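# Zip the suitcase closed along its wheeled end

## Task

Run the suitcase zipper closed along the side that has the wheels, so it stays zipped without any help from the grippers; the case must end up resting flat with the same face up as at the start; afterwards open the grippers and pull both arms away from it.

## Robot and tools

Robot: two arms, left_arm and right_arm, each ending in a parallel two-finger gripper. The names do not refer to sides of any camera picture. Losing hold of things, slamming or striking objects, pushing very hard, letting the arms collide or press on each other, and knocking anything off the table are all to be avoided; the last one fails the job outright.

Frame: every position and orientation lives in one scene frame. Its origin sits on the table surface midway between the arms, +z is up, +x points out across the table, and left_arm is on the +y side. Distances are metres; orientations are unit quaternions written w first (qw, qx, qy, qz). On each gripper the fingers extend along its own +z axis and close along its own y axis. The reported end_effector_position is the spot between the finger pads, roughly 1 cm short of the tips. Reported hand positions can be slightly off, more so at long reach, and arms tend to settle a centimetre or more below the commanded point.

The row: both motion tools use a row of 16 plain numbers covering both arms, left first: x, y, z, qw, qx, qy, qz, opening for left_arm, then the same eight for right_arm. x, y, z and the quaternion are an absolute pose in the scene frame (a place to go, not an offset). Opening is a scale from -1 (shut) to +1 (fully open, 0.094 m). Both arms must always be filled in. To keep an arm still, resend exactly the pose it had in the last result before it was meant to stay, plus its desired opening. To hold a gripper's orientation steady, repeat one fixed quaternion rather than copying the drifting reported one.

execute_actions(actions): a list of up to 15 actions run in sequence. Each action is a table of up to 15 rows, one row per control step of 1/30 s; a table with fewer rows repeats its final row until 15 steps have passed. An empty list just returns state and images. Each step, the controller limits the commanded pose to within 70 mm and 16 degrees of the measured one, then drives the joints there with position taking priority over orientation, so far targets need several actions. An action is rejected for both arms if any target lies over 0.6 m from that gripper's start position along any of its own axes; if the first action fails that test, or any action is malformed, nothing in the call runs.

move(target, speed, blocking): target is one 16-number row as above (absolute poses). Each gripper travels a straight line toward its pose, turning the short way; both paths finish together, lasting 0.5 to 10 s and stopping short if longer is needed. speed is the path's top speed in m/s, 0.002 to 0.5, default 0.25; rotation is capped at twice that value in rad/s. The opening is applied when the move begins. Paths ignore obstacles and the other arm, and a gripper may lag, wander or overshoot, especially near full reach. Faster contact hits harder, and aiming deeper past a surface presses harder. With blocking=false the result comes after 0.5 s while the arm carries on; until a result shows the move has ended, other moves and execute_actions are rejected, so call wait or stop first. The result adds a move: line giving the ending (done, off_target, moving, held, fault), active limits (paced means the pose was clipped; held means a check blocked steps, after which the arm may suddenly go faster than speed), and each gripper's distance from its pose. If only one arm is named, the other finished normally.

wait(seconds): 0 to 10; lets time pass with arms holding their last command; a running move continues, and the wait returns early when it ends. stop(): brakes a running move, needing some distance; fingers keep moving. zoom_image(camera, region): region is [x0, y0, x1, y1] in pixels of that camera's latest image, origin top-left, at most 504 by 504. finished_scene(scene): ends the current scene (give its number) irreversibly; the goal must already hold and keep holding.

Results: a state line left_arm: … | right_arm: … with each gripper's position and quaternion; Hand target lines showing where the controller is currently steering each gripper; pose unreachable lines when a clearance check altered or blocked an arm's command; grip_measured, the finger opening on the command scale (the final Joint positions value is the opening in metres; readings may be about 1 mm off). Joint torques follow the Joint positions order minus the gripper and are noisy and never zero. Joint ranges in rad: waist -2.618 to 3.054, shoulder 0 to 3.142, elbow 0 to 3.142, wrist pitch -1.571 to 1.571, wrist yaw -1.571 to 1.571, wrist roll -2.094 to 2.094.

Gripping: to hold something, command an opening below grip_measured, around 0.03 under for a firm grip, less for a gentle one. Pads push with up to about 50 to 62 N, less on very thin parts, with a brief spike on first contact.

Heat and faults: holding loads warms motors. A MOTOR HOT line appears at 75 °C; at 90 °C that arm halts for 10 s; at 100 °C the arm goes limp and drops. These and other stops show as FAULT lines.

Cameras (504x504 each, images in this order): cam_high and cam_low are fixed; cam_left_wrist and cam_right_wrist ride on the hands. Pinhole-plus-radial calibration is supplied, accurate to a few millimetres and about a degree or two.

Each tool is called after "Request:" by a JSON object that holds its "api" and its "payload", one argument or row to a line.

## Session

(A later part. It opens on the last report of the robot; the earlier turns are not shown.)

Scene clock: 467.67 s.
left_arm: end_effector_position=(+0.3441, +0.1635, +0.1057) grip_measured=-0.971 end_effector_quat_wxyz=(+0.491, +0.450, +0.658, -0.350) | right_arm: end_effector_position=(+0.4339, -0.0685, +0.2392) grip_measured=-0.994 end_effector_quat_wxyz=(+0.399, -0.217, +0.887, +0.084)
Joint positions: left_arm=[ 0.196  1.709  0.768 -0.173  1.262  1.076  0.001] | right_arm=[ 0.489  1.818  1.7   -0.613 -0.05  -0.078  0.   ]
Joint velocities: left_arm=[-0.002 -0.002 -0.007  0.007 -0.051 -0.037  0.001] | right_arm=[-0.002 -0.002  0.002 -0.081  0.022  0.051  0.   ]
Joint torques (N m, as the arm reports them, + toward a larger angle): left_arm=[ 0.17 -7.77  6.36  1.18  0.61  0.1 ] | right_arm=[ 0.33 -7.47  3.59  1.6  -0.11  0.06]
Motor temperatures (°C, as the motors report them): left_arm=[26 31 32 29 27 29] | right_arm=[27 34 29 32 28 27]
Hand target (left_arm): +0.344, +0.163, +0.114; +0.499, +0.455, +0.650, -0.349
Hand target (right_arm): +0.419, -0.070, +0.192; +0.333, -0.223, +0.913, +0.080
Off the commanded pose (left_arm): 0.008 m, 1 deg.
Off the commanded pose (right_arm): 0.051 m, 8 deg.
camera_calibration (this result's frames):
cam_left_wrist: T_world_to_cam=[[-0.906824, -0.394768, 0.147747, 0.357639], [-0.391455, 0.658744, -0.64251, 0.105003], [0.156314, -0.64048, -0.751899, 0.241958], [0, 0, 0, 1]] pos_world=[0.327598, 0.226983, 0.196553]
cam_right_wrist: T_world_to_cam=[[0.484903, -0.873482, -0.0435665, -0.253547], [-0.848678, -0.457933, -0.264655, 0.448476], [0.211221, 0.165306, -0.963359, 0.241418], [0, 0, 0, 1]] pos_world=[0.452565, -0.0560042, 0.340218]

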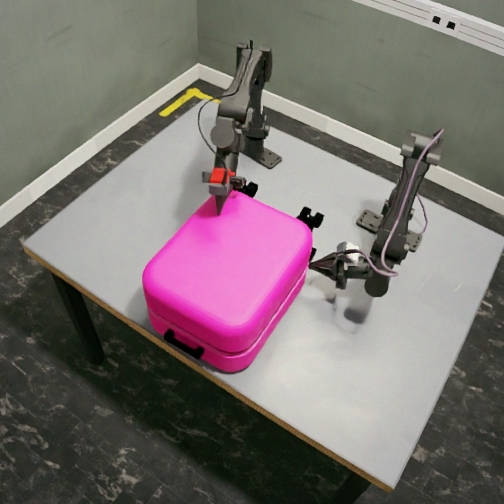

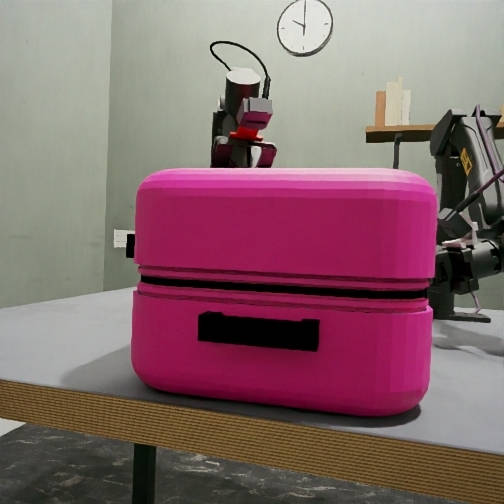

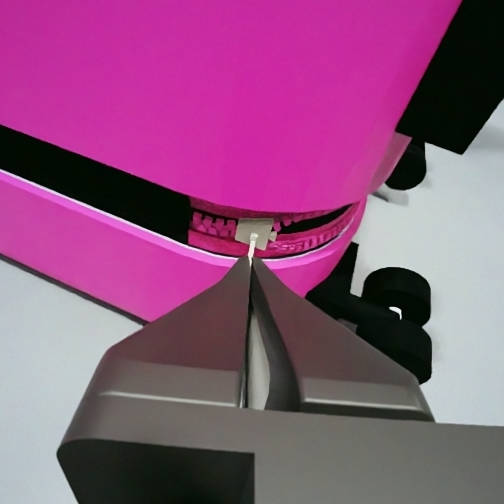

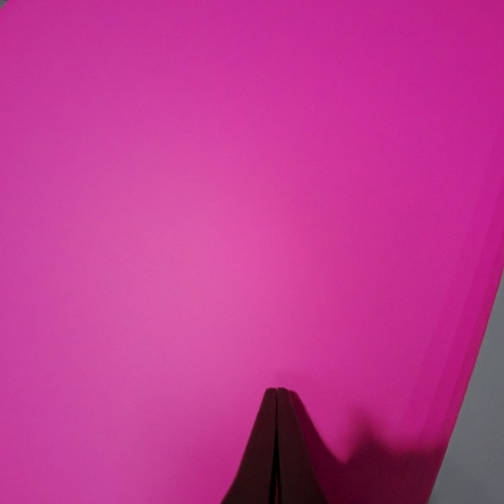

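Request:
{"api": "execute_actions", "payload": {
  "actions": [
    [[0.3435, 0.166, 0.118, 0.4987, 0.4551, 0.6499, -0.3492, -0.979, 0.42, -0.07, 0.19, 0.3321, -0.2241, 0.9126, 0.0816, -1]],
    [[0.343, 0.169, 0.122, 0.4987, 0.4551, 0.6499, -0.3492, -0.979, 0.42, -0.07, 0.19, 0.3321, -0.2241, 0.9126, 0.0816, -1]]
  ]
}}

Request:
{"api": "zoom_image", "payload": {
  "camera": "cam_left_wrist",
  "region": [180, 170, 320, 310]
}}

Request:
{"api": "zoom_image", "payload": {
  "camera": "cam_high",
  "region": [285, 240, 345, 300]
}}

Scene clock: 483.60 s.
left_arm: end_effector_position=(+0.3425, +0.1662, +0.1066) grip_measured=-0.971 end_effector_quat_wxyz=(+0.487, +0.454, +0.660, -0.347) | right_arm: end_effector_position=(+0.4339, -0.0685, +0.2392) grip_measured=-0.994 end_effector_quat_wxyz=(+0.399, -0.217, +0.887, +0.084)
Joint positions: left_arm=[ 0.205  1.706  0.787 -0.243  1.255  1.127  0.001] | right_arm=[ 0.489  1.818  1.7   -0.613 -0.05  -0.078  0.   ]
Joint velocities: left_arm=[ 0.002 -0.012 -0.007 -0.022 -0.022 -0.051  0.   ] | right_arm=[ 0.002  0.027 -0.027  0.037 -0.037 -0.007 -0.001]
Joint torques (N m, as the arm reports them, + toward a larger angle): left_arm=[ 1.15 -8.44  7.65  0.81  0.76  0.13] | right_arm=[ 0.33 -7.46  3.58  1.6  -0.11  0.06]
Motor temperatures (°C, as the motors report them): left_arm=[26 32 32 29 27 29] | right_arm=[27 34 29 32 28 27]
Hand target (left_arm): +0.343, +0.169, +0.122; +0.500, +0.454, +0.650, -0.349
Hand target (right_arm): +0.419, -0.070, +0.192; +0.333, -0.223, +0.913, +0.080
Off the commanded pose (left_arm): 0.016 m, 2 deg.
Off the commanded pose (right_arm): 0.051 m, 8 deg.
camera_calibration (this result's frames):
cam_left_wrist: T_world_to_cam=[[-0.907621, -0.39391, 0.145118, 0.357562], [-0.391116, 0.667916, -0.63318, 0.100557], [0.152489, -0.631445, -0.760279, 0.245226], [0, 0, 0, 1]] pos_world=[0.326465, 0.228531, 0.198222]
cam_right_wrist: T_world_to_cam=[[0.484903, -0.873482, -0.0435665, -0.253547], [-0.848678, -0.457933, -0.264655, 0.448476], [0.211221, 0.165306, -0.963359, 0.241418], [0, 0, 0, 1]] pos_world=[0.452565, -0.0560042, 0.340218]

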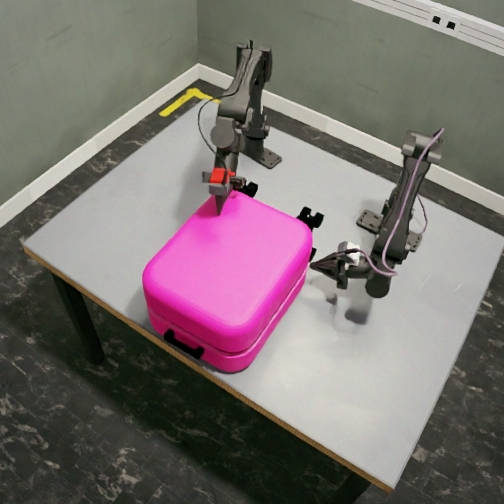

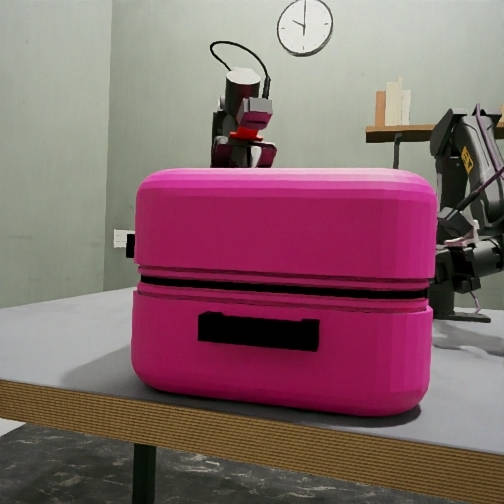

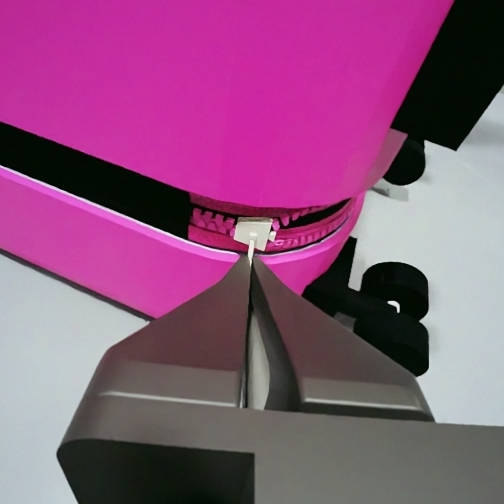

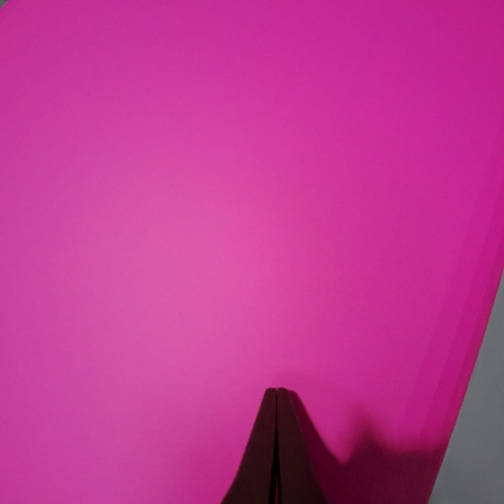

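Region (180, 170, 320, 310) of cam_left_wrist's 504x504 image, scaled by 3.600, with more detail than that image has.

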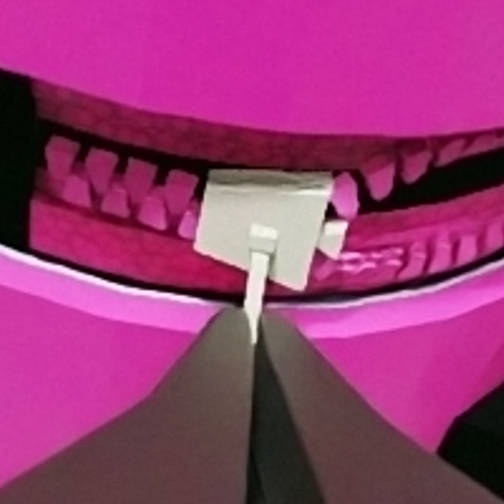

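Region (285, 240, 345, 300) of cam_high's 504x504 image, scaled by 8.400, with more detail than that image has.

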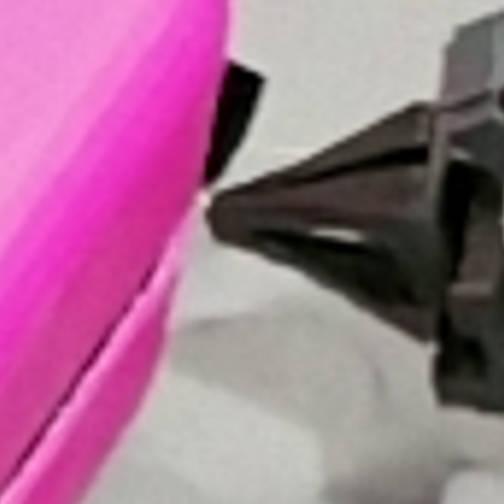

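Request:
{"api": "execute_actions", "payload": {
  "actions": [
    [[0.339, 0.164, 0.114, 0.513, 0.426, 0.669, -0.327, -1, 0.42, -0.07, 0.19, 0.3321, -0.2241, 0.9126, 0.0816, -1]],
    [[0.333, 0.161, 0.114, 0.5272, 0.3967, 0.6871, -0.3044, -1, 0.42, -0.07, 0.19, 0.3321, -0.2241, 0.9126, 0.0816, -1]],
    [[0.327, 0.158, 0.114, 0.540, 0.366, 0.704, -0.281, -1, 0.42, -0.07, 0.19, 0.3321, -0.2241, 0.9126, 0.0816, -1]]
  ]
}}

Request:
{"api": "zoom_image", "payload": {
  "camera": "cam_left_wrist",
  "region": [150, 140, 350, 310]
}}

Scene clock: 531.87 s.
left_arm: end_effector_position=(+0.3296, +0.1619, +0.1063) grip_measured=-0.971 end_effector_quat_wxyz=(+0.529, +0.361, +0.715, -0.279) | right_arm: end_effector_position=(+0.4331, -0.0665, +0.2394) grip_measured=-0.994 end_effector_quat_wxyz=(+0.399, -0.220, +0.886, +0.089)
Joint positions: left_arm=[0.146 1.467 0.403 0.471 1.037 0.508 0.001] | right_arm=[ 0.489  1.818  1.7   -0.612 -0.062 -0.078  0.   ]
Joint velocities: left_arm=[-0.027 -0.012 -0.022  0.125 -0.081 -0.066  0.001] | right_arm=[-0.002  0.007 -0.002  0.007 -0.095 -0.022  0.   ]
Joint torques (N m, as the arm reports them, + toward a larger angle): left_arm=[-0.78 -5.82  4.61  2.18  0.37 -0.08] | right_arm=[ 0.35 -7.47  3.56  1.59  0.    0.05]
Motor temperatures (°C, as the motors report them): left_arm=[26 33 33 29 27 29] | right_arm=[27 34 29 32 28 27]
Hand target (left_arm): +0.327, +0.158, +0.114; +0.539, +0.367, +0.704, -0.281
Hand target (right_arm): +0.419, -0.070, +0.192; +0.333, -0.224, +0.913, +0.080
Off the commanded pose (left_arm): 0.009 m, 2 deg.
Off the commanded pose (right_arm): 0.051 m, 8 deg.
camera_calibration (this result's frames):
cam_left_wrist: T_world_to_cam=[[-0.770942, -0.619973, 0.145885, 0.335644], [-0.554075, 0.539892, -0.633655, 0.172685], [0.314086, -0.569342, -0.759736, 0.18094], [0, 0, 0, 1]] pos_world=[0.297611, 0.217875, 0.197923]
cam_right_wrist: T_world_to_cam=[[0.492691, -0.868674, -0.0515892, -0.252517], [-0.8452, -0.463583, -0.265947, 0.447157], [0.207106, 0.174633, -0.962606, 0.243631], [0, 0, 0, 1]] pos_world=[0.451893, -0.0546059, 0.340413]

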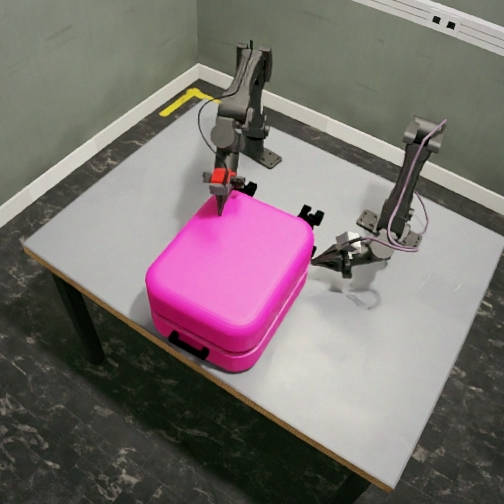

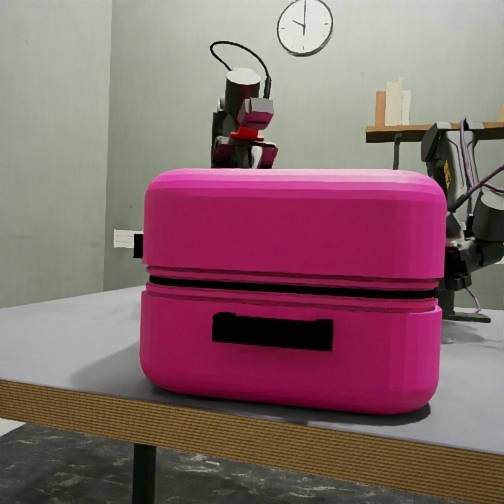

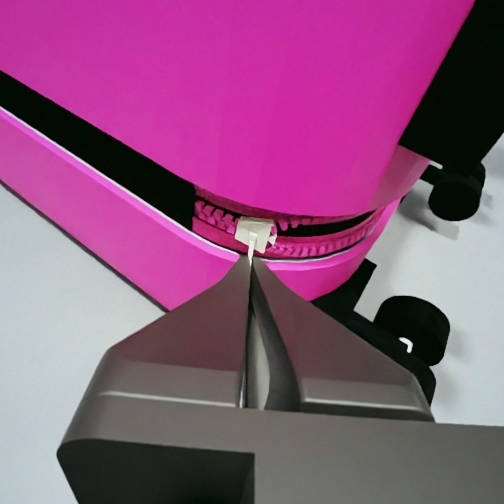

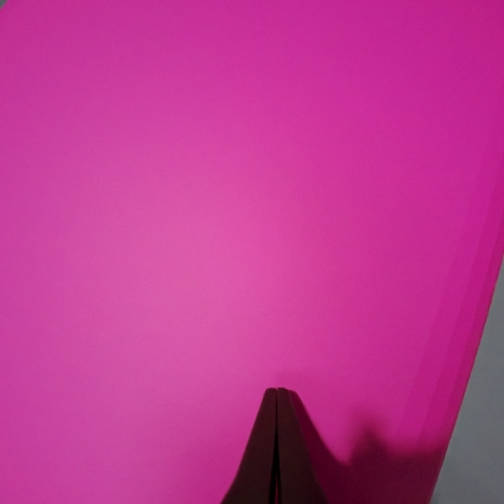

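Region (150, 140, 350, 310) of cam_left_wrist's 504x504 image, scaled by 2.520, with more detail than that image has; it fills the top 428 rows of this view, and the rest is white.

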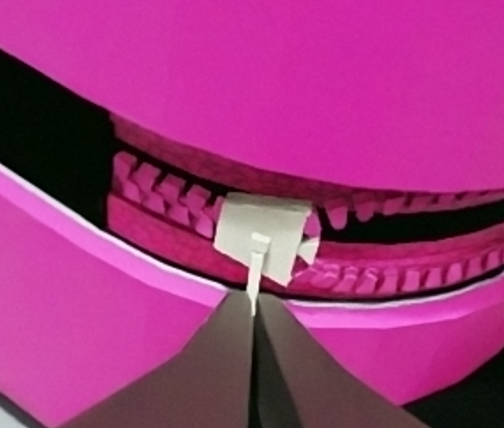

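Request:
{"api": "move", "payload": {
  "target": [0.331, 0.162, 0.112, 0.5272, 0.3967, 0.6871, -0.3044, -1, 0.41, -0.10, 0.315, 0.33, -0.03, 0.92, 0.21, -0.2],
  "speed": 0.15
}}

Request:
{"api": "move", "payload": {
  "target": [0.331, 0.162, 0.112, 0.5272, 0.3967, 0.6871, -0.3044, -1, 0.40, -0.118, 0.285, 0.3, 0.1, 0.9, 0.3, 1],
  "speed": 0.1
}}

Scene clock: 593.63 s.
left_arm: end_effector_position=(+0.3307, +0.1621, +0.1062) grip_measured=-0.971 end_effector_quat_wxyz=(+0.526, +0.392, +0.697, -0.290) | right_arm: end_effector_position=(+0.4115, -0.0981, +0.3151) grip_measured=-0.202 end_effector_quat_wxyz=(+0.339, -0.035, +0.917, +0.207)
Joint positions: left_arm=[0.166 1.511 0.463 0.373 1.108 0.629 0.001] | right_arm=[ 0.387  1.827  2.05  -1.001 -0.223  0.295  0.038]
Joint velocities: left_arm=[-0.002 -0.012 -0.022 -0.037 -0.081  0.022  0.001] | right_arm=[ 0.002 -0.002 -0.002  0.022 -0.066  0.051  0.   ]
Joint torques (N m, as the arm reports them, + toward a larger angle): left_arm=[ 0.92 -4.09  7.58  1.6   0.73  0.11] | right_arm=[-0.7  -9.62  7.6   1.89 -0.15  0.06]
Motor temperatures (°C, as the motors report them): left_arm=[26 32 32 34 27 29] | right_arm=[27 35 29 32 28 27]
Hand target (left_arm): +0.331, +0.162, +0.112; +0.528, +0.396, +0.687, -0.304
Hand target (right_arm): +0.410, -0.101, +0.315; +0.330, -0.030, +0.920, +0.209
Off the commanded pose (left_arm): 0.006 m, 2 deg.
Off the commanded pose (right_arm): 0.002 m, 1 deg.
move: done
camera_calibration (this result's frames):
cam_left_wrist: T_world_to_cam=[[-0.815846, -0.565047, 0.122952, 0.345047], [-0.50011, 0.582695, -0.640591, 0.149095], [0.290321, -0.584113, -0.757975, 0.190659], [0, 0, 0, 1]] pos_world=[0.300716, 0.219458, 0.197599]
cam_right_wrist: T_world_to_cam=[[0.228259, -0.87734, -0.422104, -0.0407651], [-0.970492, -0.170416, -0.170598, 0.48468], [0.0777393, 0.448589, -0.890351, 0.383883], [0, 0, 0, 1]] pos_world=[0.449841, -0.125373, 0.407269]

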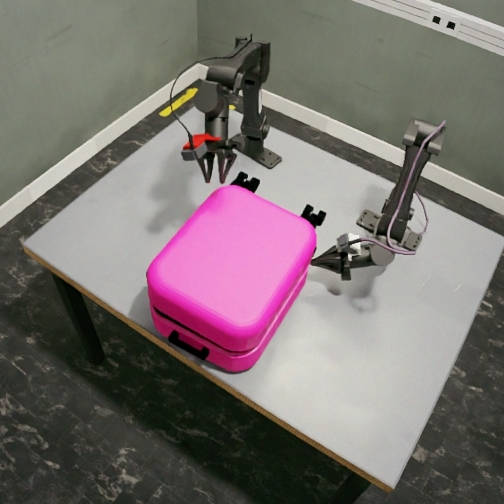

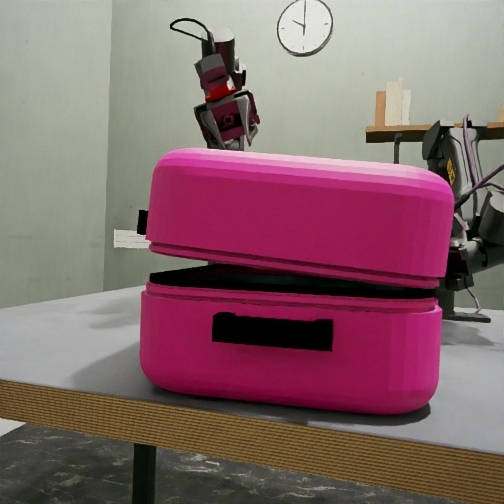

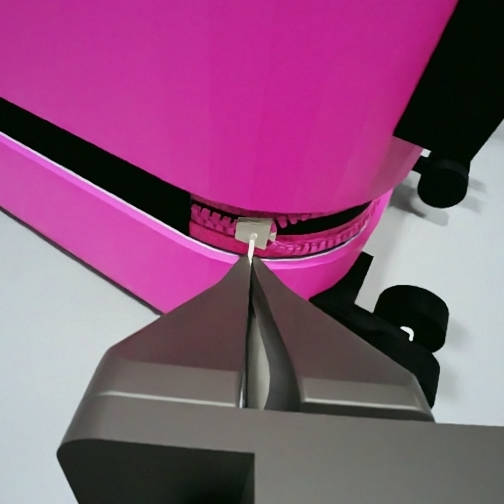

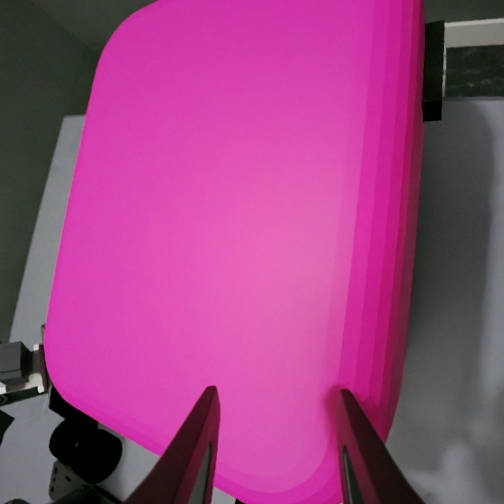

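Scene clock: 595.87 s.
left_arm: end_effector_position=(+0.3307, +0.1621, +0.1062) grip_measured=-0.971 end_effector_quat_wxyz=(+0.526, +0.392, +0.697, -0.290) | right_arm: end_effector_position=(+0.4019, -0.1161, +0.2805) grip_measured=+1.000 end_effector_quat_wxyz=(+0.294, +0.098, +0.904, +0.294)
Joint positions: left_arm=[0.166 1.511 0.463 0.373 1.108 0.63  0.001] | right_arm=[ 0.308  1.706  1.731 -0.799 -0.355  0.566  0.094]
Joint velocities: left_arm=[ 0.012 -0.007  0.012 -0.037  0.007 -0.007 -0.   ] | right_arm=[-0.012 -0.007 -0.007  0.051  0.007  0.066  0.   ]
Joint torques (N m, as the arm reports them, + toward a larger angle): left_arm=[ 0.85 -4.04  7.68  1.55  0.73  0.1 ] | right_arm=[ -0.71 -11.04   5.48   2.29  -0.22   0.04]
Motor temperatures (°C, as the motors report them): left_arm=[26 31 32 34 27 29] | right_arm=[27 35 29 32 28 27]
Hand target (left_arm): +0.331, +0.162, +0.112; +0.528, +0.396, +0.687, -0.304
Hand target (right_arm): +0.400, -0.118, +0.285; +0.299, +0.100, +0.901, +0.299
Off the commanded pose (left_arm): 0.006 m, 2 deg.
Off the commanded pose (right_arm): 0.005 m, 1 deg.
move: done
camera_calibration (this result's frames):
cam_left_wrist: T_world_to_cam=[[-0.81614, -0.564858, 0.121863, 0.345229], [-0.499325, 0.583225, -0.64072, 0.148763], [0.290842, -0.583767, -0.758041, 0.190438], [0, 0, 0, 1]] pos_world=[0.300649, 0.219414, 0.197605]
cam_right_wrist: T_world_to_cam=[[0.0170309, -0.761798, -0.647591, 0.0926183], [-0.998262, 0.0235943, -0.0540084, 0.467296], [0.0564229, 0.647385, -0.760071, 0.356995], [0, 0, 0, 1]] pos_world=[0.444763, -0.171583, 0.356558]

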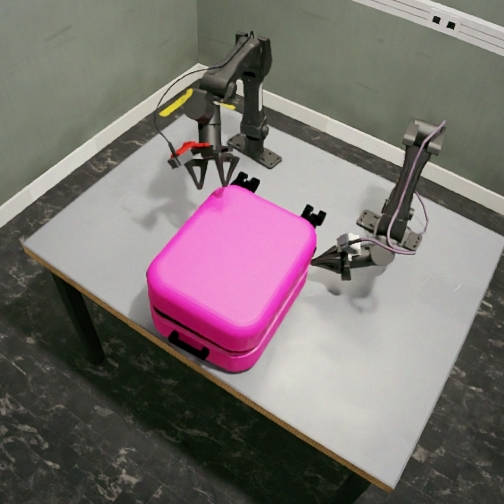

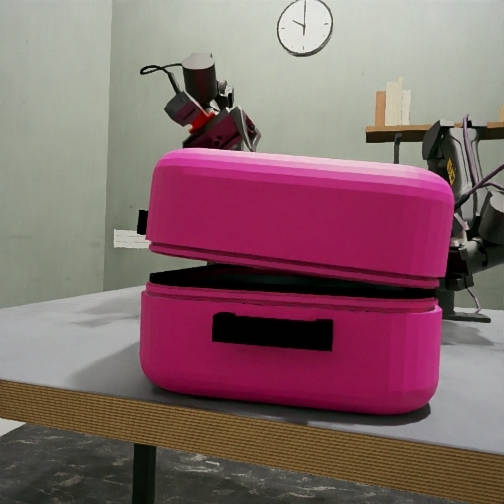

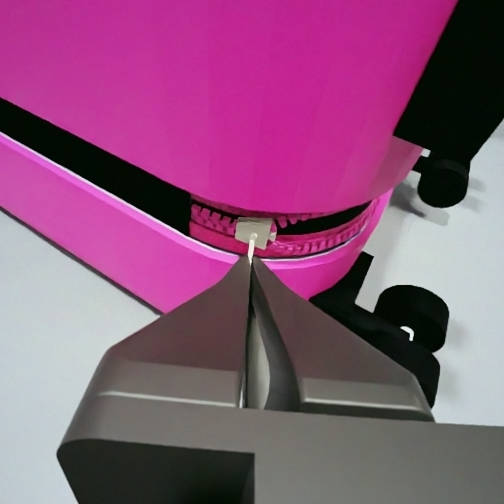

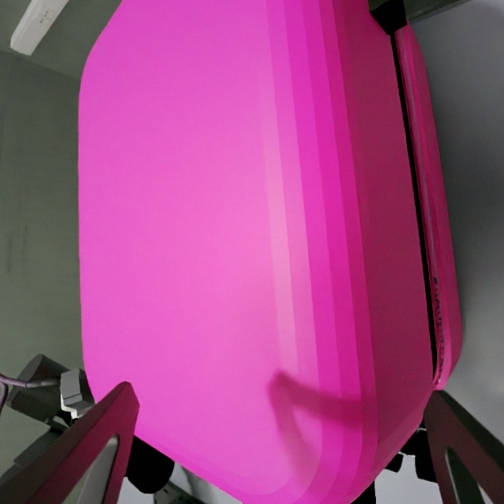

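Request:
{"api": "move", "payload": {
  "target": [0.331, 0.162, 0.112, 0.5272, 0.3967, 0.6871, -0.3044, -1, 0.412, -0.113, 0.20, 0.3, 0.1, 0.9, 0.3, 1],
  "speed": 0.05
}}

Scene clock: 600.17 s.
left_arm: end_effector_position=(+0.3307, +0.1621, +0.1062) grip_measured=-0.971 end_effector_quat_wxyz=(+0.526, +0.392, +0.697, -0.290) | right_arm: end_effector_position=(+0.4191, -0.1094, +0.2184) grip_measured=+1.000 end_effector_quat_wxyz=(+0.320, +0.091, +0.889, +0.314)
Joint positions: left_arm=[0.166 1.511 0.463 0.373 1.108 0.63  0.001] | right_arm=[ 0.308  1.699  1.418 -0.416 -0.375  0.58   0.094]
Joint velocities: left_arm=[-0.017  0.002 -0.002 -0.007 -0.022 -0.037 -0.   ] | right_arm=[-0.002  0.002 -0.002  0.037 -0.051 -0.066  0.   ]
Joint torques (N m, as the arm reports them, + toward a larger angle): left_arm=[ 0.84 -4.03  7.77  1.58  0.74  0.11] | right_arm=[ 0.08 -9.4   4.85  1.97  0.01 -0.01]
Motor temperatures (°C, as the motors report them): left_arm=[26 31 32 33 27 29] | right_arm=[27 36 30 33 28 27]
Hand target (left_arm): +0.331, +0.162, +0.112; +0.528, +0.396, +0.687, -0.304
Hand target (right_arm): +0.412, -0.113, +0.200; +0.300, +0.100, +0.900, +0.300
Off the commanded pose (left_arm): 0.006 m, 2 deg.
Off the commanded pose (right_arm): 0.020 m, 3 deg.
move: off_target (right_arm)
camera_calibration (this result's frames):
cam_left_wrist: T_world_to_cam=[[-0.816095, -0.564849, 0.122208, 0.345149], [-0.499565, 0.583181, -0.640573, 0.148791], [0.290558, -0.583819, -0.75811, 0.19052], [0, 0, 0, 1]] pos_world=[0.300648, 0.219414, 0.197567]
cam_right_wrist: T_world_to_cam=[[0.0644658, -0.737826, -0.671905, 0.0452385], [-0.992726, 0.0211878, -0.118514, 0.492448], [0.101679, 0.674658, -0.731094, 0.282138], [0, 0, 0, 1]] pos_world=[0.457262, -0.167403, 0.295027]

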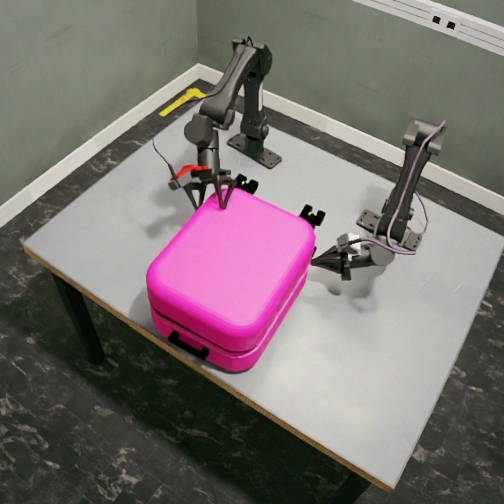

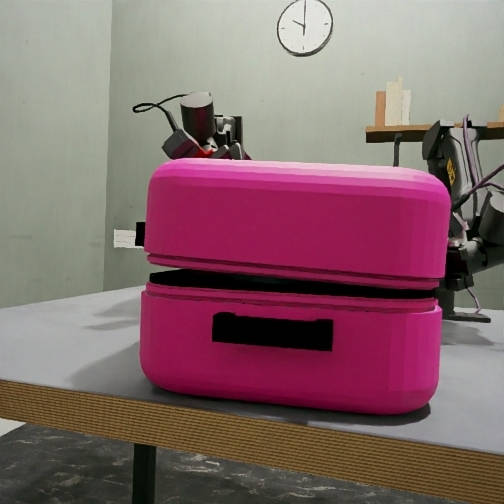

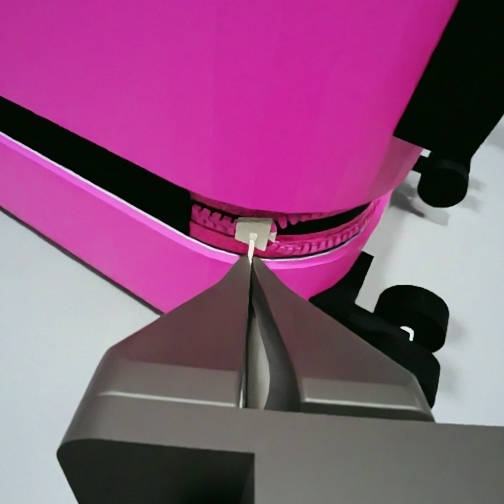

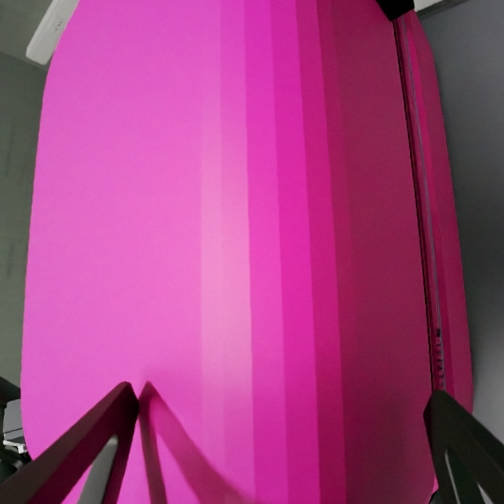

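Request:
{"api": "execute_actions", "payload": {
  "actions": [
    [[0.331, 0.162, 0.113, 0.5272, 0.3967, 0.6871, -0.3044, -1, 0.412, -0.106, 0.18, 0.3, 0.1, 0.9, 0.3, 1]],
    [[0.331, 0.162, 0.113, 0.5272, 0.3967, 0.6871, -0.3044, -1, 0.412, -0.100, 0.16, 0.3, 0.1, 0.9, 0.3, 0.9]],
    [[0.331, 0.162, 0.113, 0.5272, 0.3967, 0.6871, -0.3044, -1, 0.412, -0.100, 0.15, 0.3, 0.1, 0.9, 0.3, 0.85]]
  ]
}}

Scene clock: 606.40 s.
left_arm: end_effector_position=(+0.3306, +0.1620, +0.1061) grip_measured=-0.971 end_effector_quat_wxyz=(+0.525, +0.392, +0.697, -0.291) | right_arm: end_effector_position=(+0.4312, -0.1060, +0.2088) grip_measured=+0.853 end_effector_quat_wxyz=(+0.374, +0.090, +0.864, +0.325)
Joint positions: left_arm=[0.166 1.511 0.463 0.371 1.108 0.63  0.001] | right_arm=[ 0.321  1.69   1.277 -0.158 -0.341  0.606  0.087]
Joint velocities: left_arm=[-0.002  0.007  0.002 -0.022  0.022  0.037  0.001] | right_arm=[-0.017  0.012 -0.027 -0.007 -0.022 -0.007  0.001]
Joint torques (N m, as the arm reports them, + toward a larger angle): left_arm=[ 0.9  -4.36  8.    1.52  0.72  0.09] | right_arm=[ 2.25 -5.66  3.57  1.5   0.   -0.02]
Motor temperatures (°C, as the motors report them): left_arm=[26 31 33 33 27 29] | right_arm=[27 35 29 33 28 27]
Hand target (left_arm): +0.331, +0.162, +0.113; +0.528, +0.396, +0.687, -0.304
Hand target (right_arm): +0.411, -0.101, +0.153; +0.301, +0.100, +0.900, +0.299
Off the commanded pose (left_arm): 0.007 m, 2 deg.
Off the commanded pose (right_arm): 0.062 m, 10 deg.
camera_calibration (this result's frames):
cam_left_wrist: T_world_to_cam=[[-0.81613, -0.564552, 0.123341, 0.344851], [-0.500085, 0.583047, -0.64029, 0.148854], [0.289564, -0.584241, -0.758166, 0.190859], [0, 0, 0, 1]] pos_world=[0.300617, 0.219405, 0.197479]
cam_right_wrist: T_world_to_cam=[[0.121354, -0.723941, -0.679104, 0.019009], [-0.971533, 0.0536108, -0.23076, 0.521046], [0.203464, 0.687775, -0.696827, 0.221975], [0, 0, 0, 1]] pos_world=[0.458742, -0.166841, 0.287824]

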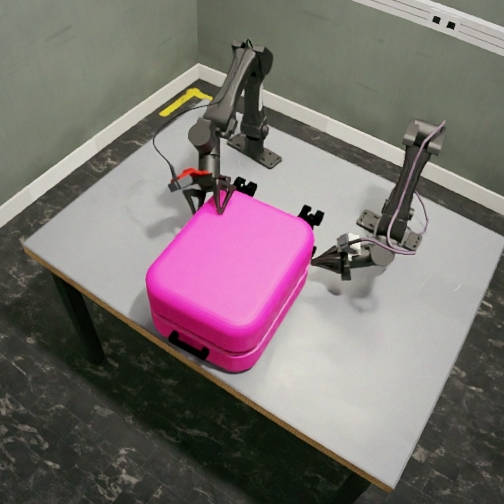

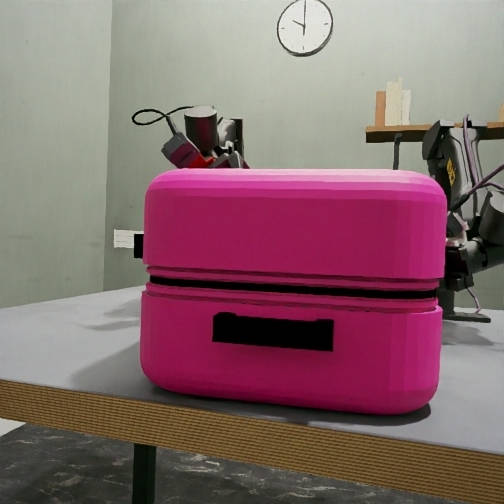

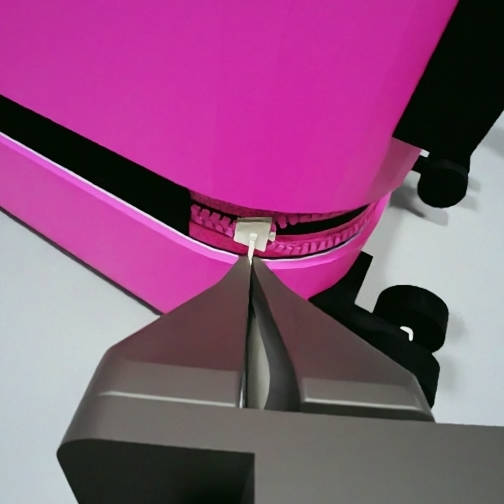

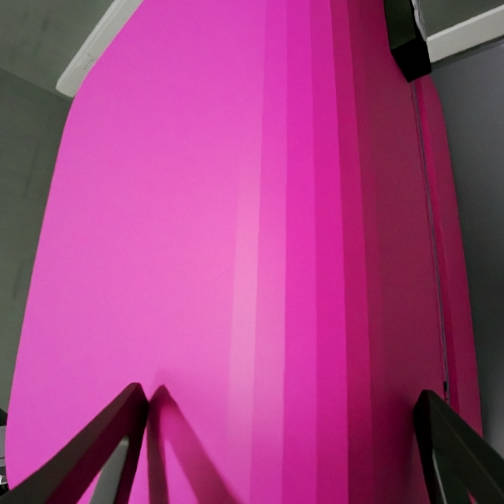

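Request:
{"api": "execute_actions", "payload": {
  "actions": [
    [[0.326, 0.159, 0.113, 0.5272, 0.3967, 0.6871, -0.3044, -1, 0.412, -0.100, 0.15, 0.3, 0.1, 0.9, 0.3, 0.85]],
    [[0.321, 0.156, 0.113, 0.5272, 0.3967, 0.6871, -0.3044, -1, 0.412, -0.100, 0.15, 0.3, 0.1, 0.9, 0.3, 0.85]],
    [[0.316, 0.1525, 0.113, 0.540, 0.366, 0.704, -0.281, -1, 0.412, -0.100, 0.15, 0.3, 0.1, 0.9, 0.3, 0.85]]
  ]
}}

Request:
{"api": "zoom_image", "payload": {
  "camera": "cam_left_wrist",
  "region": [150, 140, 350, 310]
}}

Scene clock: 616.27 s.
left_arm: end_effector_position=(+0.3222, +0.1594, +0.1063) grip_measured=-0.971 end_effector_quat_wxyz=(+0.533, +0.358, +0.717, -0.271) | right_arm: end_effector_position=(+0.4313, -0.1041, +0.2098) grip_measured=+0.853 end_effector_quat_wxyz=(+0.376, +0.088, +0.863, +0.326)
Joint positions: left_arm=[0.132 1.422 0.358 0.5   1.009 0.485 0.001] | right_arm=[ 0.325  1.69   1.277 -0.153 -0.34   0.606  0.087]
Joint velocities: left_arm=[ 0.002  0.002 -0.012 -0.051 -0.022 -0.095 -0.001] | right_arm=[ 0.002  0.002  0.002 -0.007  0.037  0.051 -0.001]
Joint torques (N m, as the arm reports them, + toward a larger angle): left_arm=[-1.19 -5.58  4.37  2.15  0.53 -0.05] | right_arm=[ 1.92 -5.68  3.56  1.47 -0.01 -0.01]
Motor temperatures (°C, as the motors report them): left_arm=[26 31 33 33 27 29] | right_arm=[27 35 29 32 28 27]
Hand target (left_arm): +0.316, +0.152, +0.113; +0.539, +0.367, +0.704, -0.281
Hand target (right_arm): +0.411, -0.101, +0.153; +0.301, +0.100, +0.900, +0.299
Off the commanded pose (left_arm): 0.011 m, 2 deg.
Off the commanded pose (right_arm): 0.063 m, 10 deg.
camera_calibration (this result's frames):
cam_left_wrist: T_world_to_cam=[[-0.761758, -0.633529, 0.135522, 0.328644], [-0.557766, 0.534897, -0.634651, 0.172005], [0.329579, -0.55904, -0.760823, 0.175299], [0, 0, 0, 1]] pos_world=[0.288511, 0.214199, 0.197996]
cam_right_wrist: T_world_to_cam=[[0.126868, -0.72341, -0.678662, 0.0186052], [-0.970514, 0.0508436, -0.235622, 0.521511], [0.204957, 0.688544, -0.695629, 0.220502], [0, 0, 0, 1]] pos_world=[0.45858, -0.164881, 0.288893]

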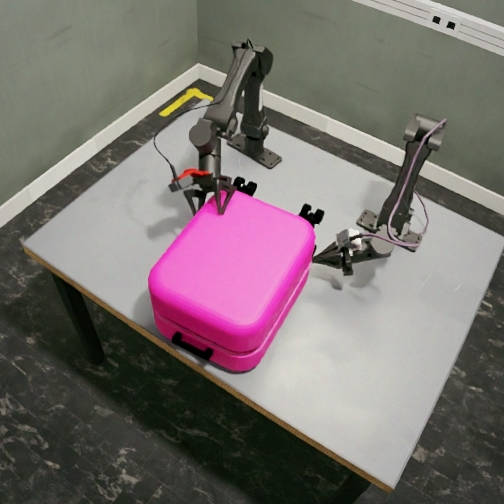

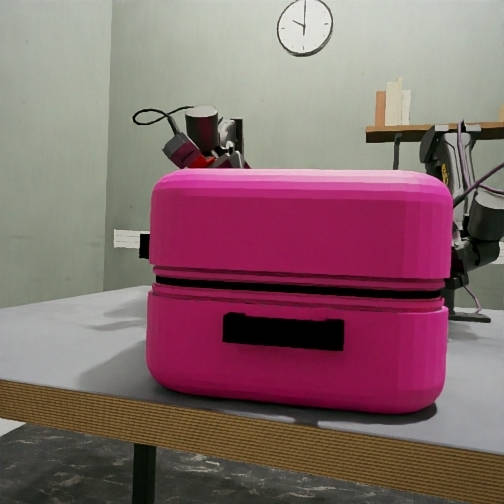

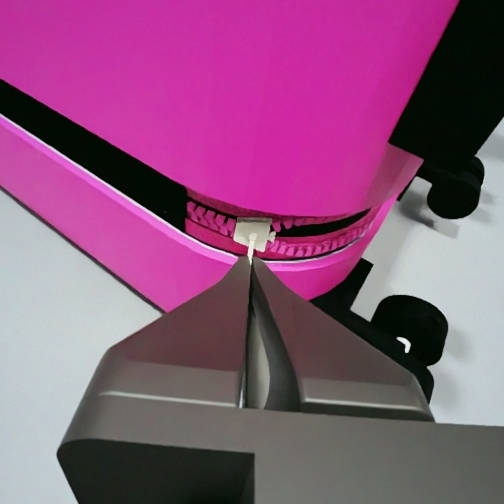

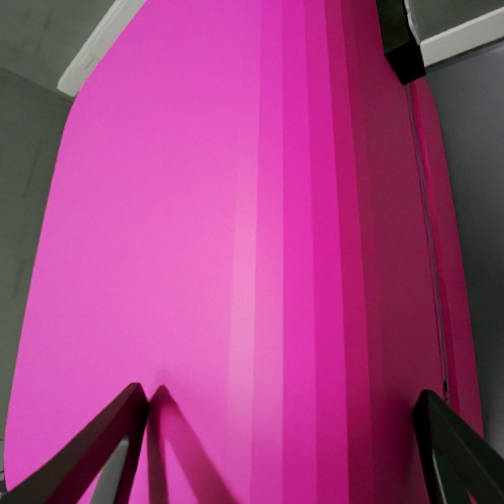

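Region (150, 140, 350, 310) of cam_left_wrist's 504x504 image, scaled by 2.520, with more detail than that image has; it fills the top 428 rows of this view, and the rest is white.

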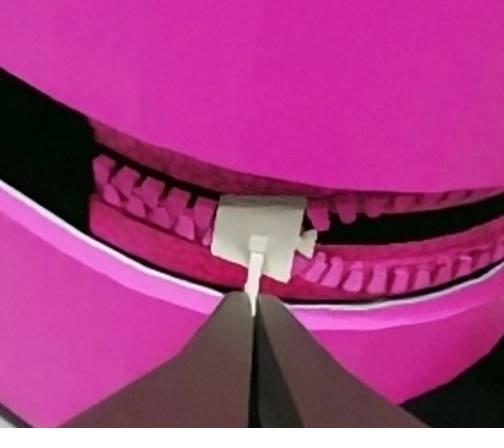

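Request:
{"api": "move", "payload": {
  "target": [0.322, 0.159, 0.112, 0.540, 0.366, 0.704, -0.281, -1, 0.42, -0.10, 0.31, 0.40, -0.03, 0.88, 0.26, 1],
  "speed": 0.12
}}

Request:
{"api": "move", "payload": {
  "target": [0.322, 0.159, 0.112, 0.540, 0.366, 0.704, -0.281, -1, 0.435, 0.02, 0.285, 0.5456, -0.2531, 0.7791, 0.1772, 1],
  "speed": 0.15
}}

Scene clock: 672.07 s.
left_arm: end_effector_position=(+0.3224, +0.1601, +0.1065) grip_measured=-0.971 end_effector_quat_wxyz=(+0.534, +0.357, +0.717, -0.271) | right_arm: end_effector_position=(+0.4221, -0.1023, +0.3103) grip_measured=+1.000 end_effector_quat_wxyz=(+0.406, -0.024, +0.874, +0.264)
Joint positions: left_arm=[0.135 1.422 0.357 0.504 1.01  0.481 0.001] | right_arm=[ 0.342  1.686  1.699 -0.605 -0.314  0.345  0.094]
Joint velocities: left_arm=[ 0.017  0.012 -0.007  0.022 -0.066  0.022  0.001] | right_arm=[-0.007 -0.022  0.012 -0.037  0.022 -0.095  0.   ]
Joint torques (N m, as the arm reports them, + toward a larger angle): left_arm=[ 0.86 -3.25  6.73  2.05  0.67  0.09] | right_arm=[ 0.79 -9.    8.18  2.11 -0.05 -0.08]
Motor temperatures (°C, as the motors report them): left_arm=[26 31 32 35 27 29] | right_arm=[28 34 29 32 28 27]
Hand target (left_arm): +0.322, +0.159, +0.112; +0.540, +0.366, +0.704, -0.280
Hand target (right_arm): +0.420, -0.100, +0.310; +0.400, -0.030, +0.879, +0.260
Off the commanded pose (left_arm): 0.006 m, 2 deg.
Off the commanded pose (right_arm): 0.003 m, 1 deg.
move: done
camera_calibration (this result's frames):
cam_left_wrist: T_world_to_cam=[[-0.759787, -0.635578, 0.136983, 0.328746], [-0.559561, 0.531934, -0.635561, 0.17305], [0.331082, -0.559541, -0.759801, 0.175247], [0, 0, 0, 1]] pos_world=[0.288588, 0.21495, 0.198104]
cam_right_wrist: T_world_to_cam=[[0.290338, -0.816436, -0.499136, -0.0449518], [-0.935233, -0.13167, -0.328636, 0.531554], [0.202589, 0.562224, -0.801787, 0.312078], [0, 0, 0, 1]] pos_world=[0.446954, -0.142168, 0.402471]

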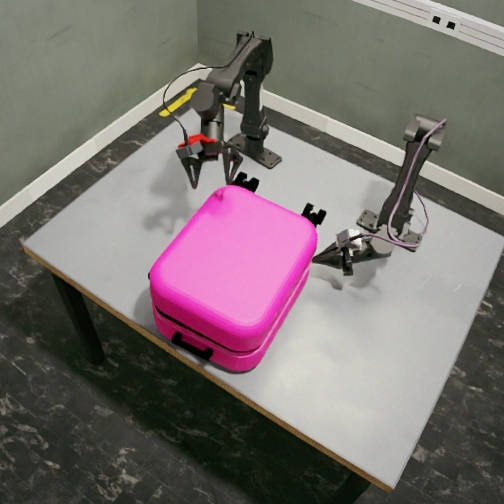

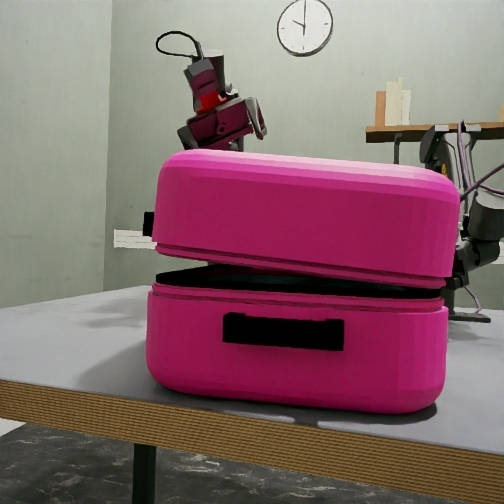

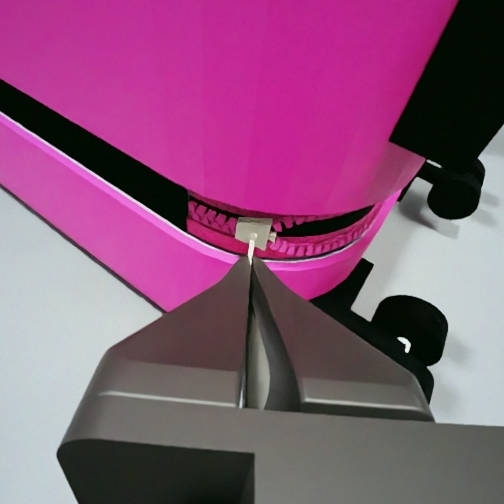

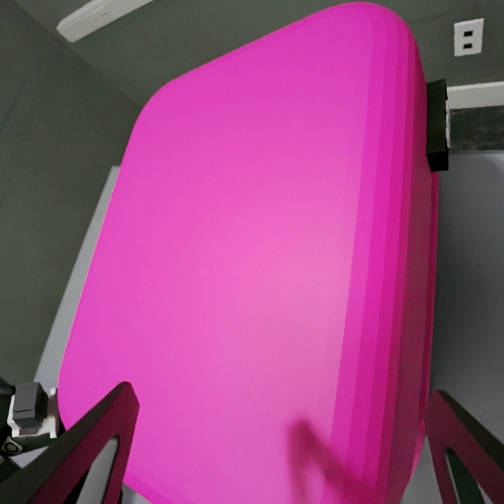

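Scene clock: 674.60 s.
left_arm: end_effector_position=(+0.3224, +0.1601, +0.1065) grip_measured=-0.971 end_effector_quat_wxyz=(+0.534, +0.357, +0.717, -0.271) | right_arm: end_effector_position=(+0.4337, +0.0190, +0.2926) grip_measured=+1.000 end_effector_quat_wxyz=(+0.547, -0.249, +0.777, +0.185)
Joint positions: left_arm=[0.135 1.422 0.357 0.504 1.009 0.481 0.001] | right_arm=[ 0.611  1.777  1.531 -0.096 -0.127 -0.029  0.094]
Joint velocities: left_arm=[-0.032 -0.002  0.017 -0.007 -0.022  0.022 -0.001] | right_arm=[ 0.007  0.012 -0.017 -0.066  0.11   0.066  0.   ]
Joint torques (N m, as the arm reports them, + toward a larger angle): left_arm=[ 0.97 -3.27  6.82  2.02  0.68  0.08] | right_arm=[  0.5  -10.32   6.15   2.72   0.04  -0.06]
Motor temperatures (°C, as the motors report them): left_arm=[26 31 32 35 27 29] | right_arm=[28 34 29 32 28 27]
Hand target (left_arm): +0.322, +0.159, +0.112; +0.540, +0.366, +0.704, -0.280
Hand target (right_arm): +0.434, +0.021, +0.285; +0.545, -0.253, +0.779, +0.181
Off the commanded pose (left_arm): 0.006 m, 2 deg.
Off the commanded pose (right_arm): 0.008 m, 1 deg.
move: done
camera_calibration (this result's frames):
cam_left_wrist: T_world_to_cam=[[-0.759577, -0.635851, 0.136879, 0.328798], [-0.559752, 0.531881, -0.635437, 0.173089], [0.33124, -0.559282, -0.759924, 0.175154], [0, 0, 0, 1]] pos_world=[0.288616, 0.214964, 0.198085]
cam_right_wrist: T_world_to_cam=[[0.63626, -0.768784, -0.0643772, -0.23627], [-0.633207, -0.472736, -0.612837, 0.511128], [0.440706, 0.430688, -0.787582, 0.122369], [0, 0, 0, 1]] pos_world=[0.42005, 0.00728469, 0.394404]

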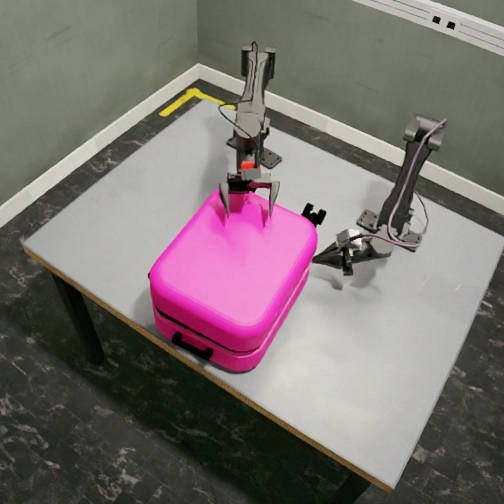

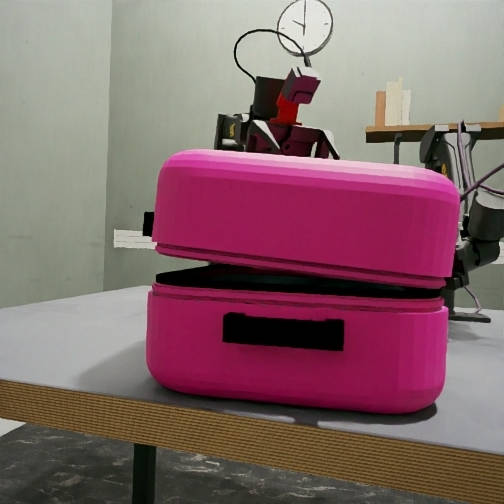

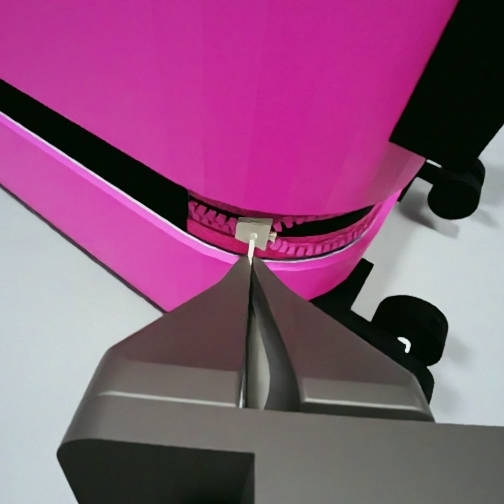

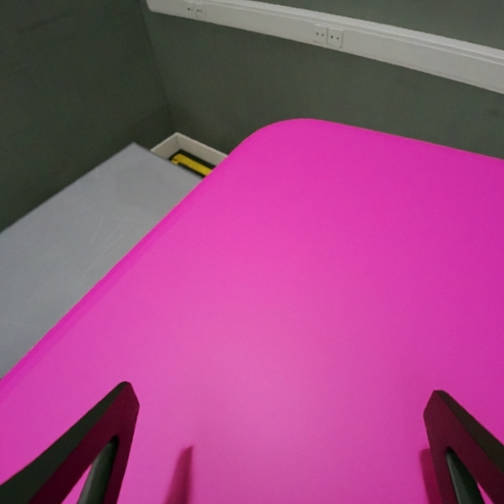

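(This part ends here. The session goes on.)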